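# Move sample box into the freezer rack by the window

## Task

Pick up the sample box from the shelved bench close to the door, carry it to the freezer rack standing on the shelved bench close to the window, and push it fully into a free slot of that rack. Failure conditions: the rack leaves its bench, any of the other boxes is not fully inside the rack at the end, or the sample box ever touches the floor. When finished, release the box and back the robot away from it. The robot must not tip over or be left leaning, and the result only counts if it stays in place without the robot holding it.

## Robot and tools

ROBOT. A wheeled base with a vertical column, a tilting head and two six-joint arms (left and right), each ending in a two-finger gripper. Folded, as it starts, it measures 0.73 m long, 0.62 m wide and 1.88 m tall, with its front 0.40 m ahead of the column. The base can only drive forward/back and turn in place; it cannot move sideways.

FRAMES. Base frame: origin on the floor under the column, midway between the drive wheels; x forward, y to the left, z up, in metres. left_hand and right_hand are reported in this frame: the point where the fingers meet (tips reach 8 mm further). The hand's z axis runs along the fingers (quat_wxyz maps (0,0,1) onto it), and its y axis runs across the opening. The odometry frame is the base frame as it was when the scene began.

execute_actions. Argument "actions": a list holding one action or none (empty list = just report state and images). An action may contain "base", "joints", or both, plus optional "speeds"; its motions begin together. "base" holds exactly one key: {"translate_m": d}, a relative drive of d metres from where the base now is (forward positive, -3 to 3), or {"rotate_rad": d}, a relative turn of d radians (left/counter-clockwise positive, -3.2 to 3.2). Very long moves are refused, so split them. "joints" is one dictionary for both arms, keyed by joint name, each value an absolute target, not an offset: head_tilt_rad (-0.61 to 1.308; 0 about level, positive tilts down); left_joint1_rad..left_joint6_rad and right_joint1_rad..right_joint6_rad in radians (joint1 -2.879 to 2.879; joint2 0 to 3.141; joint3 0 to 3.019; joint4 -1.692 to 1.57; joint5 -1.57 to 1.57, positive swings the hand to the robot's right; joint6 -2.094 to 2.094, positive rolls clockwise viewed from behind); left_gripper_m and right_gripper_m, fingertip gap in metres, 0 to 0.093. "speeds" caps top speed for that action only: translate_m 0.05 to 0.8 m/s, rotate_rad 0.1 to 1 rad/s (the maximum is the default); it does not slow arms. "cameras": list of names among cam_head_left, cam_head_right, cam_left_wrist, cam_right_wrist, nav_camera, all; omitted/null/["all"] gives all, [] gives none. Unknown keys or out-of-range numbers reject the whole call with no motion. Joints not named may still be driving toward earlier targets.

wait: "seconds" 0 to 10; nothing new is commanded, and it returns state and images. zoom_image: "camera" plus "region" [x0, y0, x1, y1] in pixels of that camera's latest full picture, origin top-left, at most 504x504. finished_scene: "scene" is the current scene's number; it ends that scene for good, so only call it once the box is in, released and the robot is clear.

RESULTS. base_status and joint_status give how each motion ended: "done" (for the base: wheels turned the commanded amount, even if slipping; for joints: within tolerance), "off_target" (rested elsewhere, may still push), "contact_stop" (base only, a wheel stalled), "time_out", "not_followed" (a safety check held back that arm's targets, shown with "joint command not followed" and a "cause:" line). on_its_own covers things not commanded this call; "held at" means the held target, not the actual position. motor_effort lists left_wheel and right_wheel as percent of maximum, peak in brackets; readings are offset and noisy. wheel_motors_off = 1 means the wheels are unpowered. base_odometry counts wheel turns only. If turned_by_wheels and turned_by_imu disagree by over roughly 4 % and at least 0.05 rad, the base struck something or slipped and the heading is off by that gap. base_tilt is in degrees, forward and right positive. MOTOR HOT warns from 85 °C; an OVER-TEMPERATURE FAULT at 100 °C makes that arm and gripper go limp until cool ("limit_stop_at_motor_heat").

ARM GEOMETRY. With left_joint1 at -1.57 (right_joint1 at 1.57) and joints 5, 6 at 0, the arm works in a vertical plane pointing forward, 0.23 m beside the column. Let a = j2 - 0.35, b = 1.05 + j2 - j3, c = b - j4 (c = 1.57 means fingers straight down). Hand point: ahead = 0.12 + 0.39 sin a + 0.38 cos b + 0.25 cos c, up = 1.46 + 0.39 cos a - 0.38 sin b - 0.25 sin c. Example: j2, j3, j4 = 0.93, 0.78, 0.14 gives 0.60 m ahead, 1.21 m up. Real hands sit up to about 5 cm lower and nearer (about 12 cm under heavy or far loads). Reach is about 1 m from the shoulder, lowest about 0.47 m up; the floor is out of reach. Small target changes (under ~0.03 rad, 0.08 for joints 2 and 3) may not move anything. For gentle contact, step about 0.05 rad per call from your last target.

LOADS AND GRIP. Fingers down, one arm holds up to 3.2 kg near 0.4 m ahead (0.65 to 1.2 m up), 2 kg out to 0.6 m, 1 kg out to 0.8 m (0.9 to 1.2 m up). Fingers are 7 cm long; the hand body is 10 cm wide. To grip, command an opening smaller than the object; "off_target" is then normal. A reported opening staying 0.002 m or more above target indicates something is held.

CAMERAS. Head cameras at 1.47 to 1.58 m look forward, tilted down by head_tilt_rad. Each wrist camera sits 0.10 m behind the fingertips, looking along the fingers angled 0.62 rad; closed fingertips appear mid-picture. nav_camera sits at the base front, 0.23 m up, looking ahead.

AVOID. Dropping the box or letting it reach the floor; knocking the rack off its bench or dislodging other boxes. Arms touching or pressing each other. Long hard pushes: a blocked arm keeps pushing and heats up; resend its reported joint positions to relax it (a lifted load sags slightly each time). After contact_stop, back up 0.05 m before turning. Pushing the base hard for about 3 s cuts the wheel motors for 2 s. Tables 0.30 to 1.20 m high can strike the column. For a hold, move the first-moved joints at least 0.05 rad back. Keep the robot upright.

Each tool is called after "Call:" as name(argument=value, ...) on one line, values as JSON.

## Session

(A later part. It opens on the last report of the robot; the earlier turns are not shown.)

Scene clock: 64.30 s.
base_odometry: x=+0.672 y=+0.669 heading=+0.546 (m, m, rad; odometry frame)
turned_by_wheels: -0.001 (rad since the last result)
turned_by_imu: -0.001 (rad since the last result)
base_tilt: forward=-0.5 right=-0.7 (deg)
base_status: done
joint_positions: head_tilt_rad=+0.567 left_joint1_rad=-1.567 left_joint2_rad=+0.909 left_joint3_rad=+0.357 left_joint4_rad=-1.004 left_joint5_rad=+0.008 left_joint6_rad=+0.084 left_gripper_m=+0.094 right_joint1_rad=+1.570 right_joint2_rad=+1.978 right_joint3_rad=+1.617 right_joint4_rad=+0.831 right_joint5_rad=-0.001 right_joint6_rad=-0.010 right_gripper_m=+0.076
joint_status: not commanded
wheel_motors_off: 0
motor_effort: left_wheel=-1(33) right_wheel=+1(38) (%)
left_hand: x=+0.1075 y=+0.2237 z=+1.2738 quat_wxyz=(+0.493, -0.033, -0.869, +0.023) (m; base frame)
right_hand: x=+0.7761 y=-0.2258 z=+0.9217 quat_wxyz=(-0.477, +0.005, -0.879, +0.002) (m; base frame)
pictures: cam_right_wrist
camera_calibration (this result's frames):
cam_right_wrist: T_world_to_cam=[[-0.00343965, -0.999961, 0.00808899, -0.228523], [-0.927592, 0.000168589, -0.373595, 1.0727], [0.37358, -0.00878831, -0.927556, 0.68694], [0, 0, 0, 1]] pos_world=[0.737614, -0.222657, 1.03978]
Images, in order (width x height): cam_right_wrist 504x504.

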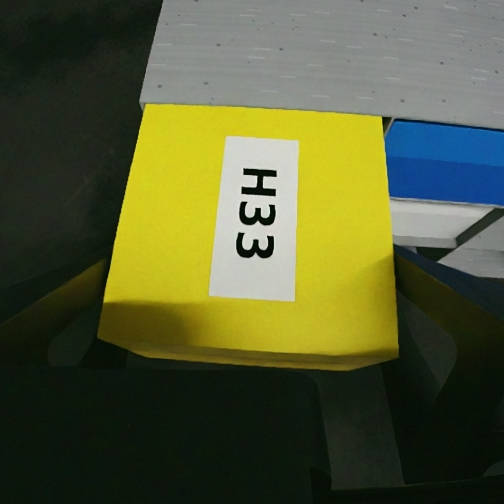

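Call:
execute_actions(actions=[{"base":{"translate_m":-0.015},"joints":{"right_joint4_rad":0.815}}], cameras=[])

Call:
execute_actions(actions=[{"base":{"rotate_rad":-0.004}}], cameras=["cam_right_wrist"])

Call:
execute_actions(actions=[{"base":{"translate_m":0.017},"speeds":{"translate_m":0.05}}], cameras=["cam_right_wrist"])

Scene clock: 68.20 s.
base_odometry: x=+0.659 y=+0.662 heading=+0.547 (m, m, rad; odometry frame)
turned_by_wheels: +0.001 (rad since the last result)
turned_by_imu: +0.001 (rad since the last result)
base_tilt: forward=-0.4 right=-0.7 (deg)
base_status: done
joint_positions: head_tilt_rad=+0.567 left_joint1_rad=-1.567 left_joint2_rad=+0.909 left_joint3_rad=+0.355 left_joint4_rad=-1.004 left_joint5_rad=+0.008 left_joint6_rad=+0.084 left_gripper_m=+0.094 right_joint1_rad=+1.570 right_joint2_rad=+1.976 right_joint3_rad=+1.617 right_joint4_rad=+0.813 right_joint5_rad=-0.001 right_joint6_rad=-0.010 right_gripper_m=+0.076
joint_status: all done
wheel_motors_off: 0
motor_effort: left_wheel=+2(37) right_wheel=-2(33) (%)
left_hand: x=+0.1066 y=+0.2237 z=+1.2742 quat_wxyz=(+0.494, -0.033, -0.869, +0.023) (m; base frame)
right_hand: x=+0.7746 y=-0.2258 z=+0.9191 quat_wxyz=(-0.470, +0.005, -0.883, +0.002) (m; base frame)
pictures: none
No camera images: the call's "cameras" was empty. Leave "cameras" out to get every camera's image.

Scene clock: 68.77 s.
base_odometry: x=+0.659 y=+0.662 heading=+0.545 (m, m, rad; odometry frame)
turned_by_wheels: -0.002 (rad since the last result)
turned_by_imu: -0.002 (rad since the last result)
base_tilt: forward=-0.4 right=-0.7 (deg)
base_status: done
joint_positions: head_tilt_rad=+0.567 left_joint1_rad=-1.567 left_joint2_rad=+0.909 left_joint3_rad=+0.355 left_joint4_rad=-1.004 left_joint5_rad=+0.008 left_joint6_rad=+0.084 left_gripper_m=+0.094 right_joint1_rad=+1.570 right_joint2_rad=+1.976 right_joint3_rad=+1.617 right_joint4_rad=+0.813 right_joint5_rad=-0.001 right_joint6_rad=-0.010 right_gripper_m=+0.076
joint_status: not commanded
wheel_motors_off: 0
motor_effort: left_wheel=+1(26) right_wheel=-1(30) (%)
left_hand: x=+0.1066 y=+0.2237 z=+1.2742 quat_wxyz=(+0.494, -0.033, -0.869, +0.023) (m; base frame)
right_hand: x=+0.7746 y=-0.2261 z=+0.9191 quat_wxyz=(-0.470, +0.005, -0.883, +0.002) (m; base frame)
pictures: cam_right_wrist
camera_calibration (this result's frames):
cam_right_wrist: T_world_to_cam=[[-0.00351106, -0.999958, 0.00846733, -0.229109], [-0.933458, 0.000240323, -0.358686, 1.06127], [0.358669, -0.00916327, -0.93342, 0.701933], [0, 0, 0, 1]] pos_world=[0.738088, -0.222923, 1.0378]
Images, in order (width x height): cam_right_wrist 504x504.

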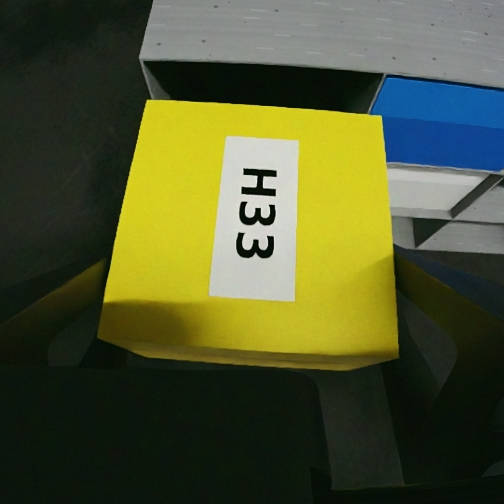

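Scene clock: 70.03 s.
base_odometry: x=+0.674 y=+0.670 heading=+0.544 (m, m, rad; odometry frame)
turned_by_wheels: -0.001 (rad since the last result)
turned_by_imu: -0.001 (rad since the last result)
base_tilt: forward=-0.4 right=-0.8 (deg)
base_status: done
joint_positions: head_tilt_rad=+0.567 left_joint1_rad=-1.567 left_joint2_rad=+0.909 left_joint3_rad=+0.357 left_joint4_rad=-1.004 left_joint5_rad=+0.008 left_joint6_rad=+0.084 left_gripper_m=+0.094 right_joint1_rad=+1.570 right_joint2_rad=+1.974 right_joint3_rad=+1.617 right_joint4_rad=+0.812 right_joint5_rad=-0.001 right_joint6_rad=-0.010 right_gripper_m=+0.076
joint_status: not commanded
wheel_motors_off: 0
motor_effort: left_wheel=+0(34) right_wheel=+0(29) (%)
left_hand: x=+0.1075 y=+0.2237 z=+1.2738 quat_wxyz=(+0.493, -0.033, -0.869, +0.023) (m; base frame)
right_hand: x=+0.7756 y=-0.2261 z=+0.9202 quat_wxyz=(-0.470, +0.005, -0.883, +0.002) (m; base frame)
pictures: cam_right_wrist
camera_calibration (this result's frames):
cam_right_wrist: T_world_to_cam=[[-0.00351961, -0.999958, 0.00846397, -0.229105], [-0.933047, 0.000239022, -0.359754, 1.06318], [0.359737, -0.00916348, -0.933009, 0.701411], [0, 0, 0, 1]] pos_world=[0.738871, -0.222922, 1.03885]
Images, in order (width x height): cam_right_wrist 504x504.

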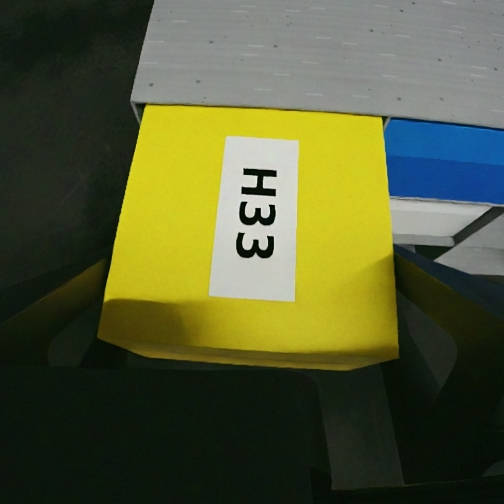

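Call:
execute_actions(actions=[{"base":{"translate_m":0.018},"speeds":{"translate_m":0.05}}], cameras=["cam_right_wrist"])

Scene clock: 72.53 s.
base_odometry: x=+0.689 y=+0.680 heading=+0.544 (m, m, rad; odometry frame)
turned_by_wheels: -0.001 (rad since the last result)
turned_by_imu: -0.001 (rad since the last result)
base_tilt: forward=-0.4 right=-0.6 (deg)
base_status: done
joint_positions: head_tilt_rad=+0.567 left_joint1_rad=-1.567 left_joint2_rad=+0.909 left_joint3_rad=+0.357 left_joint4_rad=-1.004 left_joint5_rad=+0.008 left_joint6_rad=+0.084 left_gripper_m=+0.094 right_joint1_rad=+1.570 right_joint2_rad=+1.973 right_joint3_rad=+1.618 right_joint4_rad=+0.812 right_joint5_rad=-0.001 right_joint6_rad=-0.010 right_gripper_m=+0.076
joint_status: not commanded
wheel_motors_off: 0
motor_effort: left_wheel=+0(34) right_wheel=+0(35) (%)
left_hand: x=+0.1075 y=+0.2237 z=+1.2738 quat_wxyz=(+0.493, -0.033, -0.869, +0.023) (m; base frame)
right_hand: x=+0.7763 y=-0.2261 z=+0.9210 quat_wxyz=(-0.471, +0.005, -0.882, +0.002) (m; base frame)
pictures: cam_right_wrist
camera_calibration (this result's frames):
cam_right_wrist: T_world_to_cam=[[-0.00352815, -0.999958, 0.0084606, -0.229099], [-0.932635, 0.000237722, -0.360822, 1.06483], [0.360805, -0.00916368, -0.932596, 0.700649], [0, 0, 0, 1]] pos_world=[0.739492, -0.222922, 1.03957]
Images, in order (width x height): cam_right_wrist 504x504.

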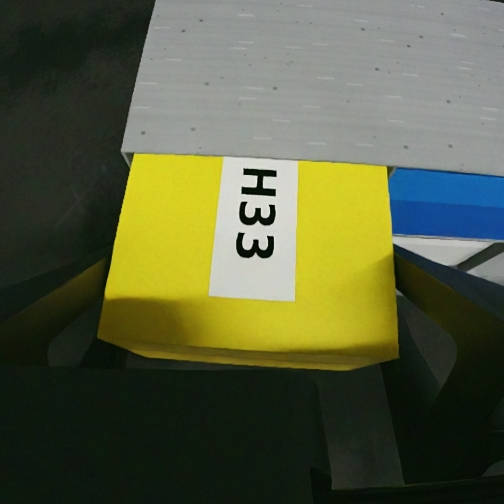

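Call:
execute_actions(actions=[{"base":{"translate_m":0.018},"speeds":{"translate_m":0.05}}], cameras=["cam_right_wrist"])

Call:
execute_actions(actions=[{"joints":{"right_gripper_m":0.093}}], cameras=[])

Call:
execute_actions(actions=[{"base":{"translate_m":-0.06}}], cameras=[])

Call:
execute_actions(actions=[{"joints":{"right_gripper_m":0.02}}], cameras=["cam_right_wrist"])

Scene clock: 76.17 s.
base_odometry: x=+0.705 y=+0.689 heading=+0.543 (m, m, rad; odometry frame)
turned_by_wheels: -0.001 (rad since the last result)
turned_by_imu: -0.001 (rad since the last result)
base_tilt: forward=-0.4 right=-0.7 (deg)
base_status: done
joint_positions: head_tilt_rad=+0.567 left_joint1_rad=-1.567 left_joint2_rad=+0.909 left_joint3_rad=+0.358 left_joint4_rad=-1.004 left_joint5_rad=+0.008 left_joint6_rad=+0.084 left_gripper_m=+0.094 right_joint1_rad=+1.570 right_joint2_rad=+1.974 right_joint3_rad=+1.618 right_joint4_rad=+0.809 right_joint5_rad=-0.002 right_joint6_rad=-0.010 right_gripper_m=+0.076
joint_status: not commanded
wheel_motors_off: 0
motor_effort: left_wheel=+0(35) right_wheel=+1(34) (%)
left_hand: x=+0.1077 y=+0.2237 z=+1.2737 quat_wxyz=(+0.493, -0.033, -0.869, +0.023) (m; base frame)
right_hand: x=+0.7755 y=-0.2254 z=+0.9200 quat_wxyz=(-0.469, +0.005, -0.883, +0.001) (m; base frame)
pictures: cam_right_wrist
camera_calibration (this result's frames):
cam_right_wrist: T_world_to_cam=[[-0.00270219, -0.999971, 0.00706693, -0.227704], [-0.933868, -0.0000037618, -0.357617, 1.06168], [0.357607, -0.00756593, -0.933842, 0.703949], [0, 0, 0, 1]] pos_world=[0.739122, -0.222367, 1.03866]
Images, in order (width x height): cam_right_wrist 504x504.

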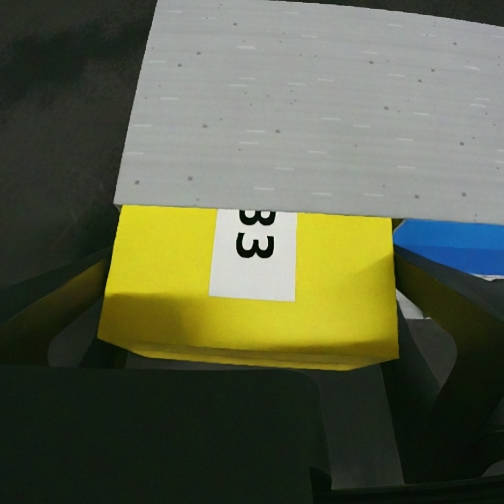

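Scene clock: 76.73 s.
base_odometry: x=+0.705 y=+0.689 heading=+0.543 (m, m, rad; odometry frame)
turned_by_wheels: +0.000 (rad since the last result)
turned_by_imu: +0.000 (rad since the last result)
base_tilt: forward=-0.3 right=-0.7 (deg)
base_status: not commanded
joint_positions: head_tilt_rad=+0.567 left_joint1_rad=-1.567 left_joint2_rad=+0.909 left_joint3_rad=+0.358 left_joint4_rad=-1.004 left_joint5_rad=+0.008 left_joint6_rad=+0.084 left_gripper_m=+0.094 right_joint1_rad=+1.579 right_joint2_rad=+1.973 right_joint3_rad=+1.618 right_joint4_rad=+0.809 right_joint5_rad=-0.005 right_joint6_rad=-0.010 right_gripper_m=+0.093
joint_status: all done
wheel_motors_off: 0
motor_effort: left_wheel=+0(0) right_wheel=+1(1) (%)
left_hand: x=+0.1077 y=+0.2237 z=+1.2737 quat_wxyz=(+0.493, -0.033, -0.869, +0.023) (m; base frame)
right_hand: x=+0.7757 y=-0.2177 z=+0.9202 quat_wxyz=(-0.469, +0.006, -0.883, -0.004) (m; base frame)
pictures: none
No camera images: the call's "cameras" was empty. Leave "cameras" out to get every camera's image.

Scene clock: 78.13 s.
base_odometry: x=+0.653 y=+0.658 heading=+0.545 (m, m, rad; odometry frame)
turned_by_wheels: +0.002 (rad since the last result)
turned_by_imu: +0.002 (rad since the last result)
base_tilt: forward=-0.4 right=-0.8 (deg)
base_status: done
joint_positions: head_tilt_rad=+0.567 left_joint1_rad=-1.567 left_joint2_rad=+0.909 left_joint3_rad=+0.356 left_joint4_rad=-1.004 left_joint5_rad=+0.008 left_joint6_rad=+0.084 left_gripper_m=+0.094 right_joint1_rad=+1.577 right_joint2_rad=+1.968 right_joint3_rad=+1.619 right_joint4_rad=+0.809 right_joint5_rad=-0.004 right_joint6_rad=-0.010 right_gripper_m=+0.093
joint_status: not commanded
wheel_motors_off: 0
motor_effort: left_wheel=+2(54) right_wheel=-3(39) (%)
left_hand: x=+0.1068 y=+0.2237 z=+1.2741 quat_wxyz=(+0.493, -0.033, -0.869, +0.023) (m; base frame)
right_hand: x=+0.7794 y=-0.2196 z=+0.9241 quat_wxyz=(-0.472, +0.005, -0.881, -0.003) (m; base frame)
pictures: none
No camera images: the call's "cameras" was empty. Leave "cameras" out to get every camera's image.

Scene clock: 78.80 s.
base_odometry: x=+0.653 y=+0.658 heading=+0.545 (m, m, rad; odometry frame)
turned_by_wheels: +0.000 (rad since the last result)
turned_by_imu: +0.000 (rad since the last result)
base_tilt: forward=-0.5 right=-0.7 (deg)
base_status: not commanded
joint_positions: head_tilt_rad=+0.567 left_joint1_rad=-1.567 left_joint2_rad=+0.909 left_joint3_rad=+0.356 left_joint4_rad=-1.004 left_joint5_rad=+0.008 left_joint6_rad=+0.084 left_gripper_m=+0.094 right_joint1_rad=+1.577 right_joint2_rad=+1.968 right_joint3_rad=+1.619 right_joint4_rad=+0.809 right_joint5_rad=-0.004 right_joint6_rad=-0.010 right_gripper_m=+0.020
joint_status: all done
wheel_motors_off: 0
motor_effort: left_wheel=+2(2) right_wheel=-2(2) (%)
left_hand: x=+0.1068 y=+0.2237 z=+1.2741 quat_wxyz=(+0.493, -0.033, -0.869, +0.023) (m; base frame)
right_hand: x=+0.7794 y=-0.2196 z=+0.9241 quat_wxyz=(-0.472, +0.005, -0.881, -0.003) (m; base frame)
pictures: cam_right_wrist
camera_calibration (this result's frames):
cam_right_wrist: T_world_to_cam=[[0.00195312, -0.999998, 0.00025737, -0.219236], [-0.931247, -0.00191262, -0.364385, 1.07054], [0.364384, 0.000472012, -0.931248, 0.7006], [0, 0, 0, 1]] pos_world=[0.742081, -0.217519, 1.04258]
Images, in order (width x height): cam_right_wrist 504x504.

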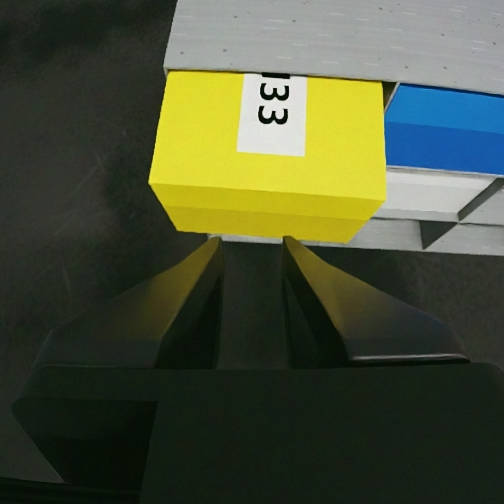

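Call:
execute_actions(actions=[{"base":{"translate_m":0.078},"speeds":{"translate_m":0.05}}], cameras=["cam_right_wrist"])

Call:
execute_actions(actions=[{"base":{"translate_m":-0.08}}], cameras=["cam_right_wrist"])

Scene clock: 82.60 s.
base_odometry: x=+0.720 y=+0.698 heading=+0.544 (m, m, rad; odometry frame)
turned_by_wheels: -0.001 (rad since the last result)
turned_by_imu: -0.001 (rad since the last result)
base_tilt: forward=-0.5 right=-0.7 (deg)
base_status: done
joint_positions: head_tilt_rad=+0.567 left_joint1_rad=-1.567 left_joint2_rad=+0.909 left_joint3_rad=+0.358 left_joint4_rad=-1.004 left_joint5_rad=+0.008 left_joint6_rad=+0.084 left_gripper_m=+0.094 right_joint1_rad=+1.577 right_joint2_rad=+1.969 right_joint3_rad=+1.614 right_joint4_rad=+0.809 right_joint5_rad=-0.003 right_joint6_rad=-0.010 right_gripper_m=+0.020
joint_status: not commanded
wheel_motors_off: 0
motor_effort: left_wheel=+0(32) right_wheel=+1(32) (%)
left_hand: x=+0.1077 y=+0.2237 z=+1.2737 quat_wxyz=(+0.493, -0.033, -0.869, +0.023) (m; base frame)
right_hand: x=+0.7764 y=-0.2202 z=+0.9224 quat_wxyz=(-0.470, +0.005, -0.883, -0.002) (m; base frame)
pictures: cam_right_wrist
camera_calibration (this result's frames):
cam_right_wrist: T_world_to_cam=[[0.00128876, -0.999999, 0.00113834, -0.220211], [-0.933318, -0.00161154, -0.359048, 1.06394], [0.359049, -0.000599711, -0.933319, 0.705911], [0, 0, 0, 1]] pos_world=[0.739819, -0.218073, 1.04109]
Images, in order (width x height): cam_right_wrist 504x504.

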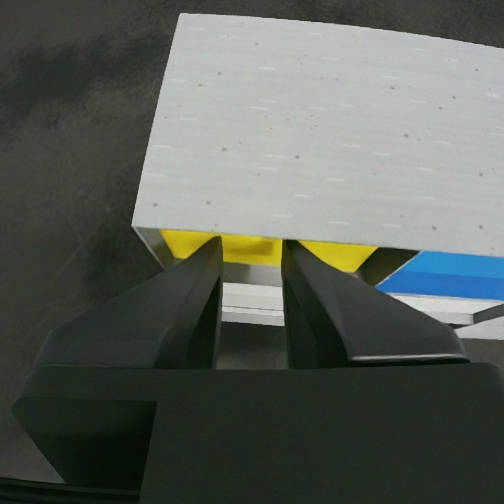

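Scene clock: 84.17 s.
base_odometry: x=+0.652 y=+0.657 heading=+0.546 (m, m, rad; odometry frame)
turned_by_wheels: +0.002 (rad since the last result)
turned_by_imu: +0.002 (rad since the last result)
base_tilt: forward=-0.5 right=-0.7 (deg)
base_status: done
joint_positions: head_tilt_rad=+0.567 left_joint1_rad=-1.567 left_joint2_rad=+0.908 left_joint3_rad=+0.355 left_joint4_rad=-1.004 left_joint5_rad=+0.008 left_joint6_rad=+0.084 left_gripper_m=+0.094 right_joint1_rad=+1.576 right_joint2_rad=+1.967 right_joint3_rad=+1.617 right_joint4_rad=+0.809 right_joint5_rad=-0.003 right_joint6_rad=-0.010 right_gripper_m=+0.020
joint_status: not commanded
wheel_motors_off: 0
motor_effort: left_wheel=+2(48) right_wheel=-2(38) (%)
left_hand: x=+0.1065 y=+0.2237 z=+1.2743 quat_wxyz=(+0.493, -0.033, -0.869, +0.023) (m; base frame)
right_hand: x=+0.7788 y=-0.2206 z=+0.9241 quat_wxyz=(-0.472, +0.005, -0.882, -0.002) (m; base frame)
pictures: cam_right_wrist
camera_calibration (this result's frames):
cam_right_wrist: T_world_to_cam=[[0.00107017, -0.999998, 0.00146146, -0.220655], [-0.931665, -0.00152801, -0.363316, 1.06943], [0.363317, -0.000972786, -0.931665, 0.701684], [0, 0, 0, 1]] pos_world=[0.74165, -0.218338, 1.0426]
Images, in order (width x height): cam_right_wrist 504x504.

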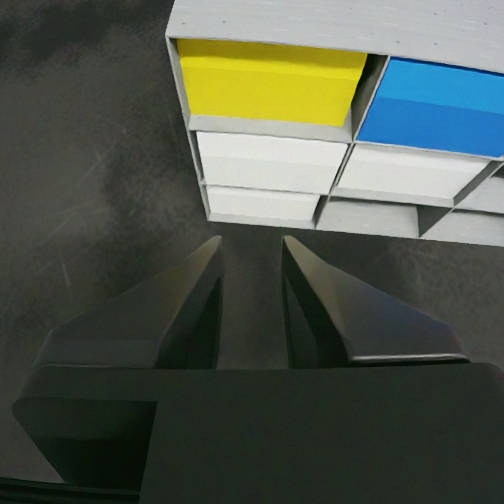

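Call:
execute_actions(actions=[{"base":{"translate_m":-0.6}}], cameras=[])

Call:
finished_scene(scene=2)

Scene clock: 87.87 s.
base_odometry: x=+0.139 y=+0.346 heading=+0.545 (m, m, rad; odometry frame)
turned_by_wheels: -0.001 (rad since the last result)
turned_by_imu: +0.001 (rad since the last result)
base_tilt: forward=-0.4 right=-0.6 (deg)
base_status: done
joint_positions: head_tilt_rad=+0.567 left_joint1_rad=-1.567 left_joint2_rad=+0.908 left_joint3_rad=+0.354 left_joint4_rad=-1.004 left_joint5_rad=+0.008 left_joint6_rad=+0.084 left_gripper_m=+0.094 right_joint1_rad=+1.575 right_joint2_rad=+1.966 right_joint3_rad=+1.619 right_joint4_rad=+0.809 right_joint5_rad=-0.003 right_joint6_rad=-0.010 right_gripper_m=+0.020
joint_status: not commanded
wheel_motors_off: 0
motor_effort: left_wheel=-1(45) right_wheel=+2(56) (%)
left_hand: x=+0.1062 y=+0.2237 z=+1.2744 quat_wxyz=(+0.494, -0.033, -0.869, +0.023) (m; base frame)
right_hand: x=+0.7804 y=-0.2215 z=+0.9254 quat_wxyz=(-0.473, +0.005, -0.881, -0.001) (m; base frame)
pictures: none
No camera images: the call's "cameras" was empty. Leave "cameras" out to get every camera's image.

The scene is finished: the task was done.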